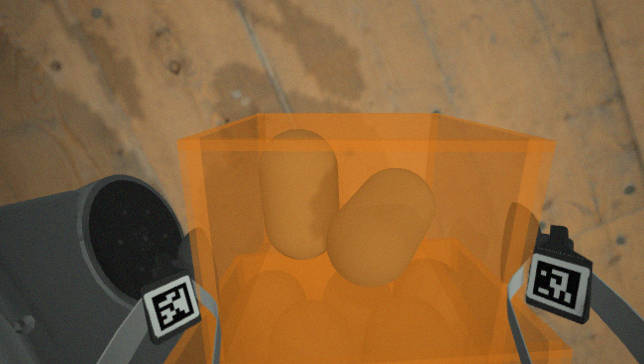

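Call:
execute_actions --actions '[{"r2":{"joints":{"gripper_m":0.179}},"r1":{"joints":{"gripper_m":0.179}}}]' --cameras '[]'

Call:
execute_actions --actions '[{"r2":{"base":{"translate_m":0.15},"joints":{"lift_m":0.4}},"r1":{"joints":{"lift_m":0.36,"wrist_yaw_rad":1.45}}}]' --cameras '[]'

Call:
execute_actions --actions '[{"r2":{"base":{"rotate_rad":0.5}}}]' --cameras '[]'

Call:
execute_actions --actions '[{"r2":{"base":{"translate_m":0.46}},"r1":{"base":{"rotate_rad":0.4}}}]' --cameras '[]'

Call:
execute_actions --actions '[{"r2":{"base":{"rotate_rad":-0.58}},"r1":{"base":{"translate_m":0.28}}}]' --cameras '[]'

Call:
execute_actions --actions '[{"r1":{"base":{"rotate_rad":-0.4}}}]' --cameras '[]'

Call:
execute_actions --actions '[{"r1":{"base":{"translate_m":-0.27},"joints":{"arm_m":0.25}},"r2":{"base":{"translate_m":-0.4},"joints":{"arm_m":0.39}}}]' --cameras '["r2_wrist_camera","r2_head_camera","r1_wrist_camera"]'

Scene clock: 491.60 s.
r1.base_odometry: x=-3.272 y=-1.615 heading=+0.336 (m, m, rad; r1's odometry frame)
r1.turned_by_wheels: +0.000 (rad since the last result)
r1.turned_by_imu: +0.001 (rad since the last result)
r1.base_tilt: forward=+0.1 right=+0.4 (deg)
r1.lidar_m: 0.30 1.96 1.32 1.22 1.23 1.55 1.07 0.88 3.85 3.55 0.58 0.39
r1.head_depth_mm: 2417 1709 1637 1529 1371 1240 1133 / 2422 1698 1559 1453 1365 1252 - / 2381 1729 1547 1411 1313 1256 - / 2371 1890 1460 1418 1230 1236 - / 2337 1852 1599 1429 1231 1233 - / 2323 1930 1618 1397 1294 1177 1107 / 2303 1952 1610 1364 1332 1215 1044
r1.base_status: not commanded
r1.joint_positions: lift_m=+0.200 arm_m=+0.140 wrist_yaw_rad=+1.391 wrist_pitch_rad=-0.914 wrist_roll_rad=+0.011 gripper_m=+0.179 head_pan_rad=-2.393 head_tilt_rad=-1.086
r1.joint_status: all done
r1.on_its_own: wrist_yaw_rad is held at +1.394, not at your +1.500, by its stall guard, which is not easing now
r1.motor_effort: left_wheel=-3(6) right_wheel=+3(7) lift_m=+43(52) arm_m=-5(9) wrist_yaw_rad=+3(21) wrist_pitch_rad=+4(16) wrist_roll_rad=-2(5) gripper_m=+0(97) head_pan_rad=-3(3) head_tilt_rad=-4(5) (%)
r1.hand_pose: x=+0.1137 y=-0.3102 z=+0.1207 quat_wxyz=(+0.686, +0.647, -0.291, +0.163) (m; r1's base frame)
r1.wrist_depth_mm: 162 171 414 322 466 499 525 / 148 164 309 261 313 436 467 / 148 182 236 230 299 393 413 / 165 206 242 209 261 358 370 / - 243 282 241 255 327 340 / - 260 207 178 286 303 312 / 236 242 150 171 267 - 290
r2.base_odometry: x=+2.333 y=+3.535 heading=-2.002 (m, m, rad; r2's odometry frame)
r2.turned_by_wheels: +0.000 (rad since the last result)
r2.turned_by_imu: +0.001 (rad since the last result)
r2.base_tilt: forward=-0.3 right=-0.1 (deg)
r2.lidar_m: 4.24 1.93 1.40 1.34 1.38 0.36 0.37 0.32 3.59 3.40 3.55 4.48
r2.head_depth_mm: 3206 2430 1947 1624 914 1068 1099 / 3241 2456 1931 1633 1149 1074 - / 3295 2278 1739 1553 1172 1100 - / 3341 1990 1784 1566 1320 1186 - / 3333 2469 1741 1513 1349 1134 1050 / 3282 2504 1863 1531 1385 1230 1041 / 3413 2523 1890 1549 1412 1233 -
r2.base_status: not commanded
r2.joint_positions: lift_m=+0.224 arm_m=+0.170 wrist_yaw_rad=+1.254 wrist_pitch_rad=-1.555 wrist_roll_rad=-0.010 gripper_m=+0.179 head_pan_rad=-2.893 head_tilt_rad=-0.902
r2.joint_status: all done
r2.motor_effort: left_wheel=-3(7) right_wheel=+0(1) lift_m=+44(49) arm_m=-3(6) wrist_yaw_rad=-4(7) wrist_pitch_rad=-2(5) wrist_roll_rad=+3(3) gripper_m=+0(83) head_pan_rad=-3(2) head_tilt_rad=+1(1) (%)
r2.hand_pose: x=-0.0404 y=-0.3092 z=+0.1063 quat_wxyz=(+0.700, +0.698, -0.113, -0.103) (m; r2's base frame)
r2.wrist_depth_mm: 255 252 250 249 246 244 242 / 261 260 258 257 253 250 248 / 269 267 264 259 260 258 255 / 276 272 271 212 264 264 262 / - - 278 212 243 272 268 / - - 286 228 225 278 - / - - 238 188 181 289 286
pictures: none
No camera images: the call's "cameras" was empty. Leave "cameras" out to get every camera's image.

Scene clock: 494.33 s.
r1.base_odometry: x=-3.272 y=-1.615 heading=+0.336 (m, m, rad; r1's odometry frame)
r1.turned_by_wheels: +0.000 (rad since the last result)
r1.turned_by_imu: +0.000 (rad since the last result)
r1.base_tilt: forward=+0.1 right=+0.3 (deg)
r1.lidar_m: 0.45 1.96 1.32 1.22 1.23 1.55 1.07 0.88 3.87 3.55 3.61 4.52
r1.head_depth_mm: 2402 1711 1636 1534 1365 1251 - / 2399 1685 1565 1450 1364 1268 - / 2377 1719 1555 1410 1313 1251 - / 2351 1887 1463 1424 1236 1247 - / 2348 1838 1602 1435 1236 1207 - / 2334 1909 1631 1396 1266 1196 1103 / 2290 1954 1600 1369 1348 - 1063
r1.base_status: not commanded
r1.joint_positions: lift_m=+0.360 arm_m=+0.140 wrist_yaw_rad=+1.448 wrist_pitch_rad=-0.913 wrist_roll_rad=+0.011 gripper_m=+0.179 head_pan_rad=-2.393 head_tilt_rad=-1.086
r1.joint_status: all done
r1.motor_effort: left_wheel=-4(3) right_wheel=+3(3) lift_m=+42(44) arm_m=-6(6) wrist_yaw_rad=+1(4) wrist_pitch_rad=+4(4) wrist_roll_rad=-2(2) gripper_m=+0(0) head_pan_rad=-3(3) head_tilt_rad=-5(5) (%)
r1.hand_pose: x=+0.1151 y=-0.3025 z=+0.2808 quat_wxyz=(+0.681, +0.655, -0.272, +0.183) (m; r1's base frame)
r1.wrist_depth_mm: 375 398 431 695 730 801 841 / 345 358 398 620 653 695 734 / 366 372 460 476 594 619 651 / 389 415 487 404 531 560 583 / 431 438 444 359 488 509 537 / - 409 416 357 450 478 492 / 372 381 380 341 422 - 452
r2.base_odometry: x=+2.271 y=+3.398 heading=-2.002 (m, m, rad; r2's odometry frame)
r2.turned_by_wheels: +0.000 (rad since the last result)
r2.turned_by_imu: +0.001 (rad since the last result)
r2.base_tilt: forward=-0.2 right=-0.1 (deg)
r2.lidar_m: 4.10 1.93 1.41 1.35 1.39 0.52 0.51 1.42 3.56 3.42 3.55 4.30
r2.head_depth_mm: 3231 2422 1955 913 1211 1192 - / 3269 2445 1956 1554 1221 1193 - / 3275 2091 1712 1523 1229 1243 - / 3258 2067 1726 982 1373 1210 - / 3322 2489 1819 1533 1370 1163 1092 / 3370 2404 1870 1533 1402 1231 1059 / 3381 2501 1870 1570 1418 1232 1077
r2.base_status: done
r2.joint_positions: lift_m=+0.399 arm_m=+0.170 wrist_yaw_rad=+1.253 wrist_pitch_rad=-1.556 wrist_roll_rad=-0.010 gripper_m=+0.179 head_pan_rad=-2.893 head_tilt_rad=-0.902
r2.joint_status: all done
r2.motor_effort: left_wheel=+1(7) right_wheel=-1(2) lift_m=+44(46) arm_m=-3(3) wrist_yaw_rad=-5(5) wrist_pitch_rad=-1(1) wrist_roll_rad=+3(3) gripper_m=+0(0) head_pan_rad=-3(3) head_tilt_rad=+1(1) (%)
r2.hand_pose: x=-0.0407 y=-0.3091 z=+0.2813 quat_wxyz=(+0.700, +0.698, -0.113, -0.103) (m; r2's base frame)
r2.wrist_depth_mm: 420 417 415 409 406 404 402 / 434 426 427 418 415 414 409 / 444 442 441 430 427 426 424 / 461 448 443 444 443 442 435 / - - - 458 457 451 443 / - - - 468 422 463 - / - - - 479 413 477 474
pictures: none
No camera images: the call's "cameras" was empty. Leave "cameras" out to get every camera's image.

Scene clock: 496.10 s.
r1.base_odometry: x=-3.272 y=-1.615 heading=+0.336 (m, m, rad; r1's odometry frame)
r1.turned_by_wheels: +0.000 (rad since the last result)
r1.turned_by_imu: +0.000 (rad since the last result)
r1.base_tilt: forward=+0.1 right=+0.3 (deg)
r1.lidar_m: 0.39 1.96 1.32 1.22 1.23 1.55 1.07 0.88 3.85 3.55 3.60 4.52
r1.head_depth_mm: 2402 1707 1626 1537 1367 1254 - / 2387 1700 1565 1449 1361 1263 - / 2378 1723 1552 1418 1314 1249 - / 2372 1889 1463 1422 1235 1243 - / 2318 1822 1600 1427 1236 1204 - / 2318 1904 1631 1395 1261 1191 1101 / 2297 1948 1596 1362 1351 - 1063
r1.base_status: not commanded
r1.joint_positions: lift_m=+0.360 arm_m=+0.140 wrist_yaw_rad=+1.448 wrist_pitch_rad=-0.913 wrist_roll_rad=+0.011 gripper_m=+0.179 head_pan_rad=-2.393 head_tilt_rad=-1.086
r1.joint_status: not commanded
r1.motor_effort: left_wheel=-2(2) right_wheel=+3(3) lift_m=+43(44) arm_m=-5(5) wrist_yaw_rad=+2(2) wrist_pitch_rad=+4(4) wrist_roll_rad=-2(2) gripper_m=+0(0) head_pan_rad=-3(3) head_tilt_rad=-5(4) (%)
r1.hand_pose: x=+0.1151 y=-0.3025 z=+0.2808 quat_wxyz=(+0.681, +0.655, -0.272, +0.183) (m; r1's base frame)
r1.wrist_depth_mm: 380 395 420 696 730 778 848 / 341 363 406 615 655 702 743 / 334 364 420 475 591 627 649 / 451 432 478 405 534 563 585 / 432 441 441 359 490 511 536 / - 408 419 356 452 481 493 / 372 382 377 340 422 - 456
r2.base_odometry: x=+2.271 y=+3.398 heading=-1.502 (m, m, rad; r2's odometry frame)
r2.turned_by_wheels: +0.500 (rad since the last result)
r2.turned_by_imu: +0.508 (rad since the last result)
r2.base_tilt: forward=-0.3 right=-0.1 (deg)
r2.lidar_m: 1.98 1.42 1.35 1.38 0.62 0.51 1.41 3.61 3.42 3.52 4.34 4.10
r2.head_depth_mm: 3232 2401 1730 1365 1327 1102 - / 3285 2443 1817 1495 1338 1240 - / 3321 2479 1823 1551 1388 1187 - / 3289 2462 1818 1607 1393 1160 - / 3345 2483 1970 1651 1400 1206 1106 / 3391 2497 1980 1638 1418 1235 1070 / 3232 2517 1978 1644 1411 1229 1076
r2.base_status: done
r2.joint_positions: lift_m=+0.399 arm_m=+0.170 wrist_yaw_rad=+1.253 wrist_pitch_rad=-1.556 wrist_roll_rad=-0.010 gripper_m=+0.179 head_pan_rad=-2.893 head_tilt_rad=-0.902
r2.joint_status: not commanded
r2.motor_effort: left_wheel=-4(11) right_wheel=+2(4) lift_m=+44(44) arm_m=-3(3) wrist_yaw_rad=-5(4) wrist_pitch_rad=-1(1) wrist_roll_rad=+3(3) gripper_m=+0(1) head_pan_rad=-2(3) head_tilt_rad=+1(1) (%)
r2.hand_pose: x=-0.0408 y=-0.3091 z=+0.2814 quat_wxyz=(+0.700, +0.698, -0.113, -0.103) (m; r2's base frame)
r2.wrist_depth_mm: 421 413 414 411 409 403 401 / 434 431 430 423 417 413 410 / 446 439 435 433 429 423 421 / 458 451 450 445 440 438 434 / - - - 458 454 450 443 / - - - 473 470 464 - / - - - 485 483 482 473
pictures: none
No camera images: the call's "cameras" was empty. Leave "cameras" out to get every camera's image.

Scene clock: 501.93 s.
r1.base_odometry: x=-3.272 y=-1.615 heading=+0.736 (m, m, rad; r1's odometry frame)
r1.turned_by_wheels: +0.400 (rad since the last result)
r1.turned_by_imu: +0.403 (rad since the last result)
r1.base_tilt: forward=+0.0 right=+0.2 (deg)
r1.lidar_m: 0.82 1.39 1.22 1.22 1.43 2.53 0.88 0.98 3.55 3.55 4.15 4.64
r1.head_depth_mm: 2403 1899 1506 1367 1312 1252 - / 2413 1891 1604 1453 1265 1266 - / 2361 1999 1634 1418 1242 1222 - / 2341 1988 1634 1407 1280 1261 - / 2330 1984 1619 1412 1342 1206 - / 2333 1954 1597 1498 1360 1163 1102 / 2305 1961 1696 1498 1354 - 1084
r1.base_status: done
r1.joint_positions: lift_m=+0.360 arm_m=+0.140 wrist_yaw_rad=+1.448 wrist_pitch_rad=-0.913 wrist_roll_rad=+0.011 gripper_m=+0.179 head_pan_rad=-2.393 head_tilt_rad=-1.087
r1.joint_status: not commanded
r1.motor_effort: left_wheel=-2(6) right_wheel=+2(5) lift_m=+43(43) arm_m=-5(5) wrist_yaw_rad=+3(2) wrist_pitch_rad=+4(4) wrist_roll_rad=-2(3) gripper_m=+0(0) head_pan_rad=-3(3) head_tilt_rad=-4(4) (%)
r1.hand_pose: x=+0.1152 y=-0.3025 z=+0.2809 quat_wxyz=(+0.681, +0.655, -0.273, +0.183) (m; r1's base frame)
r1.wrist_depth_mm: 593 625 639 694 733 773 832 / 545 562 601 621 662 694 745 / 494 514 538 565 585 628 658 / 455 469 495 519 531 565 589 / 435 440 455 474 433 512 533 / - 407 421 427 354 476 496 / 372 383 395 355 335 - 457
r2.base_odometry: x=+2.302 y=+2.939 heading=-1.502 (m, m, rad; r2's odometry frame)
r2.turned_by_wheels: +0.000 (rad since the last result)
r2.turned_by_imu: +0.004 (rad since the last result)
r2.base_tilt: forward=-0.3 right=+0.0 (deg)
r2.lidar_m: 1.69 1.16 1.13 1.16 1.54 0.91 1.85 3.82 3.64 3.74 3.89 3.70
r2.head_depth_mm: 3180 2194 1706 1415 1365 1214 - / 3245 2298 1715 1549 1395 1271 - / 3293 2331 1854 1595 1401 1251 - / 3318 2464 1938 1644 1405 1229 - / 3328 2489 1979 1640 1403 1229 1110 / 3350 2482 1986 1657 1405 1235 1064 / 3406 2500 1989 1652 1418 1240 1072
r2.base_status: done
r2.joint_positions: lift_m=+0.399 arm_m=+0.170 wrist_yaw_rad=+1.253 wrist_pitch_rad=-1.556 wrist_roll_rad=-0.010 gripper_m=+0.179 head_pan_rad=-2.893 head_tilt_rad=-0.902
r2.joint_status: not commanded
r2.motor_effort: left_wheel=-3(8) right_wheel=+1(5) lift_m=+44(44) arm_m=-3(3) wrist_yaw_rad=-3(4) wrist_pitch_rad=-1(1) wrist_roll_rad=+3(3) gripper_m=+0(1) head_pan_rad=-1(2) head_tilt_rad=+1(0) (%)
r2.hand_pose: x=-0.0408 y=-0.3091 z=+0.2814 quat_wxyz=(+0.700, +0.698, -0.113, -0.103) (m; r2's base frame)
r2.wrist_depth_mm: 421 412 413 411 408 401 400 / 430 425 427 424 418 413 413 / 450 442 436 428 428 424 423 / 455 445 447 443 442 437 434 / - - - 458 457 448 442 / - - - 472 467 462 - / - - - 489 481 478 474
pictures: none
No camera images: the call's "cameras" was empty. Leave "cameras" out to get every camera's image.

Scene clock: 505.90 s.
r1.base_odometry: x=-3.065 y=-1.427 heading=+0.736 (m, m, rad; r1's odometry frame)
r1.turned_by_wheels: +0.000 (rad since the last result)
r1.turned_by_imu: +0.002 (rad since the last result)
r1.base_tilt: forward=+0.0 right=+0.2 (deg)
r1.lidar_m: 0.61 1.31 1.14 1.14 1.34 2.37 1.16 4.17 3.63 3.64 4.24 0.64
r1.head_depth_mm: 2428 1906 1601 1407 1355 1252 - / 2395 1857 1629 1403 1320 1268 - / 2386 1874 1620 1444 1358 1247 - / 2364 1996 1587 1511 1344 1251 - / 2340 1969 1688 1507 1290 1209 - / 2330 1979 1696 1500 1360 1198 1103 / 2294 1956 1691 1493 1354 - 1088
r1.base_status: done
r1.joint_positions: lift_m=+0.360 arm_m=+0.140 wrist_yaw_rad=+1.448 wrist_pitch_rad=-0.913 wrist_roll_rad=+0.011 gripper_m=+0.179 head_pan_rad=-2.393 head_tilt_rad=-1.087
r1.joint_status: not commanded
r1.motor_effort: left_wheel=-2(5) right_wheel=+2(6) lift_m=+43(44) arm_m=-6(5) wrist_yaw_rad=+2(2) wrist_pitch_rad=+4(3) wrist_roll_rad=-2(2) gripper_m=+0(0) head_pan_rad=-3(3) head_tilt_rad=-4(4) (%)
r1.hand_pose: x=+0.1152 y=-0.3025 z=+0.2809 quat_wxyz=(+0.681, +0.655, -0.273, +0.183) (m; r1's base frame)
r1.wrist_depth_mm: 422 408 422 672 744 773 830 / 526 417 436 613 655 701 735 / 496 493 519 562 588 615 655 / 459 478 494 516 543 560 589 / 432 443 452 472 496 513 538 / - 410 420 437 452 484 489 / 376 383 393 409 419 - 458
r2.base_odometry: x=+2.302 y=+2.939 heading=-2.082 (m, m, rad; r2's odometry frame)
r2.turned_by_wheels: -0.580 (rad since the last result)
r2.turned_by_imu: -0.589 (rad since the last result)
r2.base_tilt: forward=-0.3 right=-0.1 (deg)
r2.lidar_m: 3.69 1.81 1.20 1.14 1.15 1.47 0.63 1.83 3.92 3.63 3.71 4.00
r2.head_depth_mm: 3092 2452 1952 1617 1396 1213 - / 2838 797 962 1585 1370 1260 - / 3286 2459 1021 1393 1308 1256 - / 3334 2298 1863 1400 1290 1224 - / 3385 2029 1839 1609 1378 1227 1115 / 3365 2186 1835 1000 1349 1232 1066 / 3403 2379 1864 1657 1375 1235 1079
r2.base_status: done
r2.joint_positions: lift_m=+0.399 arm_m=+0.170 wrist_yaw_rad=+1.253 wrist_pitch_rad=-1.556 wrist_roll_rad=-0.010 gripper_m=+0.179 head_pan_rad=-2.893 head_tilt_rad=-0.902
r2.joint_status: not commanded
r2.motor_effort: left_wheel=+1(7) right_wheel=-1(4) lift_m=+44(44) arm_m=-3(3) wrist_yaw_rad=-4(4) wrist_pitch_rad=-1(1) wrist_roll_rad=+3(3) gripper_m=+0(0) head_pan_rad=-2(2) head_tilt_rad=+1(1) (%)
r2.hand_pose: x=-0.0409 y=-0.3091 z=+0.2814 quat_wxyz=(+0.700, +0.698, -0.113, -0.104) (m; r2's base frame)
r2.wrist_depth_mm: 421 418 414 409 408 405 399 / 430 431 422 421 415 415 413 / 442 440 437 432 429 428 422 / 458 448 445 448 441 437 434 / - - - 460 452 453 448 / - - - 473 470 458 - / - - - 486 483 478 474
pictures: none
No camera images: the call's "cameras" was empty. Leave "cameras" out to get every camera's image.

Scene clock: 507.50 s.
r1.base_odometry: x=-3.064 y=-1.427 heading=+0.336 (m, m, rad; r1's odometry frame)
r1.turned_by_wheels: -0.400 (rad since the last result)
r1.turned_by_imu: -0.403 (rad since the last result)
r1.base_tilt: forward=+0.2 right=+0.2 (deg)
r1.lidar_m: 0.64 0.61 1.23 1.14 1.16 1.45 3.09 1.16 3.91 3.64 3.67 4.61
r1.head_depth_mm: 2420 1808 1700 1530 1359 1250 - / 2397 1812 1531 1497 1356 1264 - / 2351 1736 1578 1433 1354 1253 - / 2343 1845 1606 1378 1344 1261 - / 2350 1860 1576 1424 1347 1214 - / 2311 1852 1562 1470 1357 1194 1105 / 2318 1954 1581 1489 1354 - 1089
r1.base_status: done
r1.joint_positions: lift_m=+0.360 arm_m=+0.140 wrist_yaw_rad=+1.448 wrist_pitch_rad=-0.913 wrist_roll_rad=+0.011 gripper_m=+0.179 head_pan_rad=-2.393 head_tilt_rad=-1.087
r1.joint_status: not commanded
r1.motor_effort: left_wheel=+2(7) right_wheel=-1(6) lift_m=+43(42) arm_m=-5(6) wrist_yaw_rad=+2(2) wrist_pitch_rad=+4(3) wrist_roll_rad=-2(2) gripper_m=+0(0) head_pan_rad=-3(3) head_tilt_rad=-5(4) (%)
r1.hand_pose: x=+0.1152 y=-0.3025 z=+0.2809 quat_wxyz=(+0.681, +0.655, -0.273, +0.183) (m; r1's base frame)
r1.wrist_depth_mm: 399 511 663 697 741 781 834 / 445 551 596 616 657 704 738 / 485 518 536 565 599 620 655 / 458 479 490 515 540 568 586 / 432 443 456 471 495 513 538 / - 409 421 434 419 481 494 / 372 379 395 410 376 - 461
r2.base_odometry: x=+2.302 y=+2.939 heading=-2.082 (m, m, rad; r2's odometry frame)
r2.turned_by_wheels: +0.000 (rad since the last result)
r2.turned_by_imu: +0.000 (rad since the last result)
r2.base_tilt: forward=-0.3 right=-0.1 (deg)
r2.lidar_m: 3.69 1.81 1.20 1.13 1.15 1.47 0.63 1.83 3.91 3.64 3.68 3.97
r2.head_depth_mm: 608 2287 1956 1625 1382 1215 - / 3265 2372 957 1509 1369 1263 - / 3298 2453 1963 1398 1278 1254 - / 3347 2306 1899 1647 1309 1228 - / 3335 2022 1837 1605 1407 1229 1111 / 3361 2190 1835 1423 1377 1230 1064 / 3385 2343 1842 1665 1374 1234 1078
r2.base_status: not commanded
r2.joint_positions: lift_m=+0.399 arm_m=+0.170 wrist_yaw_rad=+1.253 wrist_pitch_rad=-1.556 wrist_roll_rad=-0.010 gripper_m=+0.179 head_pan_rad=-2.893 head_tilt_rad=-0.902
r2.joint_status: not commanded
r2.motor_effort: left_wheel=+1(1) right_wheel=-1(1) lift_m=+44(44) arm_m=-2(3) wrist_yaw_rad=-4(3) wrist_pitch_rad=-1(1) wrist_roll_rad=+3(3) gripper_m=+0(1) head_pan_rad=-3(2) head_tilt_rad=+1(1) (%)
r2.hand_pose: x=-0.0409 y=-0.3091 z=+0.2814 quat_wxyz=(+0.700, +0.698, -0.113, -0.104) (m; r2's base frame)
r2.wrist_depth_mm: 420 419 409 407 405 402 399 / 432 429 424 422 422 412 410 / 444 441 435 434 429 426 420 / 455 450 446 442 442 439 435 / - - - 462 455 448 445 / - - - 471 469 466 - / - - - 480 479 476 475
pictures: none
No camera images: the call's "cameras" was empty. Leave "cameras" out to get every camera's image.

Scene clock: 512.67 s.
r1.base_odometry: x=-3.319 y=-1.516 heading=+0.336 (m, m, rad; r1's odometry frame)
r1.turned_by_wheels: +0.000 (rad since the last result)
r1.turned_by_imu: -0.001 (rad since the last result)
r1.base_tilt: forward=-0.1 right=+0.3 (deg)
r1.lidar_m: 0.51 0.49 1.20 1.11 1.12 1.41 2.98 0.91 3.99 3.66 3.72 4.69
r1.head_depth_mm: 2422 1987 1680 1533 1371 1251 - / 2414 1697 1594 1509 1367 1270 - / 2386 1729 1467 1452 1355 1250 - / 2346 1713 1467 1422 1308 1250 - / 2332 1846 1509 1427 1232 1193 - / 2308 1824 1563 1418 1268 1205 1104 / 2289 1951 1592 1344 1325 1209 1099
r1.base_status: done
r1.joint_positions: lift_m=+0.360 arm_m=+0.250 wrist_yaw_rad=+1.448 wrist_pitch_rad=-0.913 wrist_roll_rad=+0.011 gripper_m=+0.179 head_pan_rad=-2.393 head_tilt_rad=-1.087
r1.joint_status: all done
r1.motor_effort: left_wheel=+3(3) right_wheel=-2(6) lift_m=+43(43) arm_m=+6(7) wrist_yaw_rad=+1(3) wrist_pitch_rad=+4(4) wrist_roll_rad=-2(2) gripper_m=+0(0) head_pan_rad=-3(2) head_tilt_rad=-4(4) (%)
r1.hand_pose: x=+0.1152 y=-0.4116 z=+0.2809 quat_wxyz=(+0.681, +0.655, -0.272, +0.183) (m; r1's base frame)
r1.wrist_depth_mm: 472 627 652 706 727 768 828 / 474 562 595 623 654 702 731 / 483 512 542 470 598 617 652 / 457 476 491 410 531 563 584 / 435 438 446 361 496 512 536 / - 408 417 387 454 484 490 / 374 383 377 327 422 - 454
r2.base_odometry: x=+2.498 y=+3.288 heading=-2.082 (m, m, rad; r2's odometry frame)
r2.turned_by_wheels: +0.000 (rad since the last result)
r2.turned_by_imu: -0.001 (rad since the last result)
r2.base_tilt: forward=-0.3 right=-0.1 (deg)
r2.lidar_m: 4.10 1.72 1.17 1.10 1.11 1.41 0.50 1.44 3.97 3.68 3.75 4.40
r2.head_depth_mm: 497 581 1879 1618 1389 1220 - / 3261 2433 1840 875 1366 1266 - / 3337 2440 1955 968 1220 1235 - / 3320 2452 1898 1576 1224 1227 - / 3346 2071 1762 1449 1402 1227 1107 / 3336 2085 1751 1452 1417 1229 1062 / 3335 2513 1867 1003 1384 1173 1072
r2.base_status: done
r2.joint_positions: lift_m=+0.399 arm_m=+0.390 wrist_yaw_rad=+1.252 wrist_pitch_rad=-1.556 wrist_roll_rad=-0.009 gripper_m=+0.179 head_pan_rad=-2.893 head_tilt_rad=-0.902
r2.joint_status: all done
r2.motor_effort: left_wheel=+2(3) right_wheel=-1(5) lift_m=+44(44) arm_m=+4(2) wrist_yaw_rad=-2(3) wrist_pitch_rad=-1(1) wrist_roll_rad=+2(3) gripper_m=+0(1) head_pan_rad=-2(2) head_tilt_rad=+1(1) (%)
r2.hand_pose: x=-0.0408 y=-0.5285 z=+0.2814 quat_wxyz=(+0.700, +0.698, -0.114, -0.104) (m; r2's base frame)
r2.wrist_depth_mm: 422 417 413 409 405 402 401 / 434 432 419 422 417 414 410 / 448 439 433 432 429 424 423 / 458 454 449 441 440 438 435 / - 465 463 454 394 451 443 / - - 479 469 382 462 - / - 501 495 484 372 471 472
pictures: r1_wrist_camera, r2_head_camera (sideways: a quarter turn clockwise sets it upright), r2_wrist_camera
camera_calibration (this result's frames):
r1_wrist_camera: T_world_to_cam=[[-0.049829, -0.991192, 0.122704, -0.452709], [-0.8793, -0.0147273, -0.47604, 0.270755], [0.473654, -0.131615, -0.870821, 0.297236], [0, 0, 0, 1]] pos_world=[0.0747299, -0.405613, 0.443279]
r2_head_camera: T_world_to_cam=[[0.773371, 0.131086, -0.620253, 0.819651], [0.185681, -0.982319, 0.023913, -0.0330542], [-0.606151, -0.133663, -0.784038, 0.984074], [0, 0, 0, 1]] pos_world=[-0.0312593, -0.0083805, 1.28073]
r2_wrist_camera: T_world_to_cam=[[-0.392473, -0.919661, -0.0137229, -0.486576], [-0.906607, 0.384302, 0.174285, 0.1471], [-0.15501, 0.0808436, -0.9846, 0.480079], [0, 0, 0, 1]] pos_world=[0.0168107, -0.542828, 0.440371]
Images, in order (width x height): r1_wrist_camera 644x364, r2_head_camera 896x504, r2_wrist_camera 644x364.

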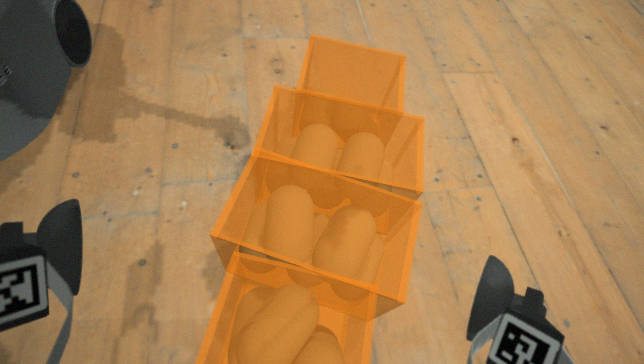

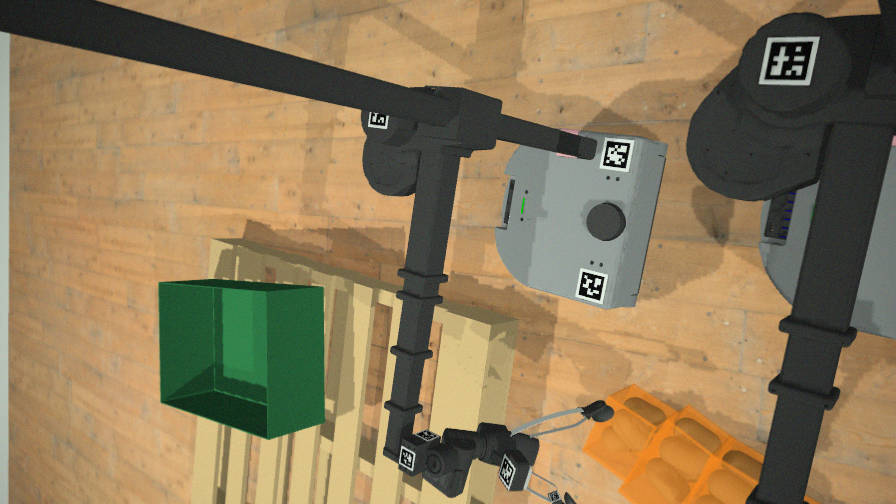

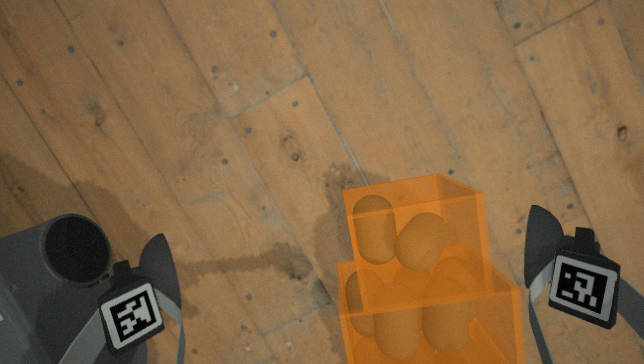

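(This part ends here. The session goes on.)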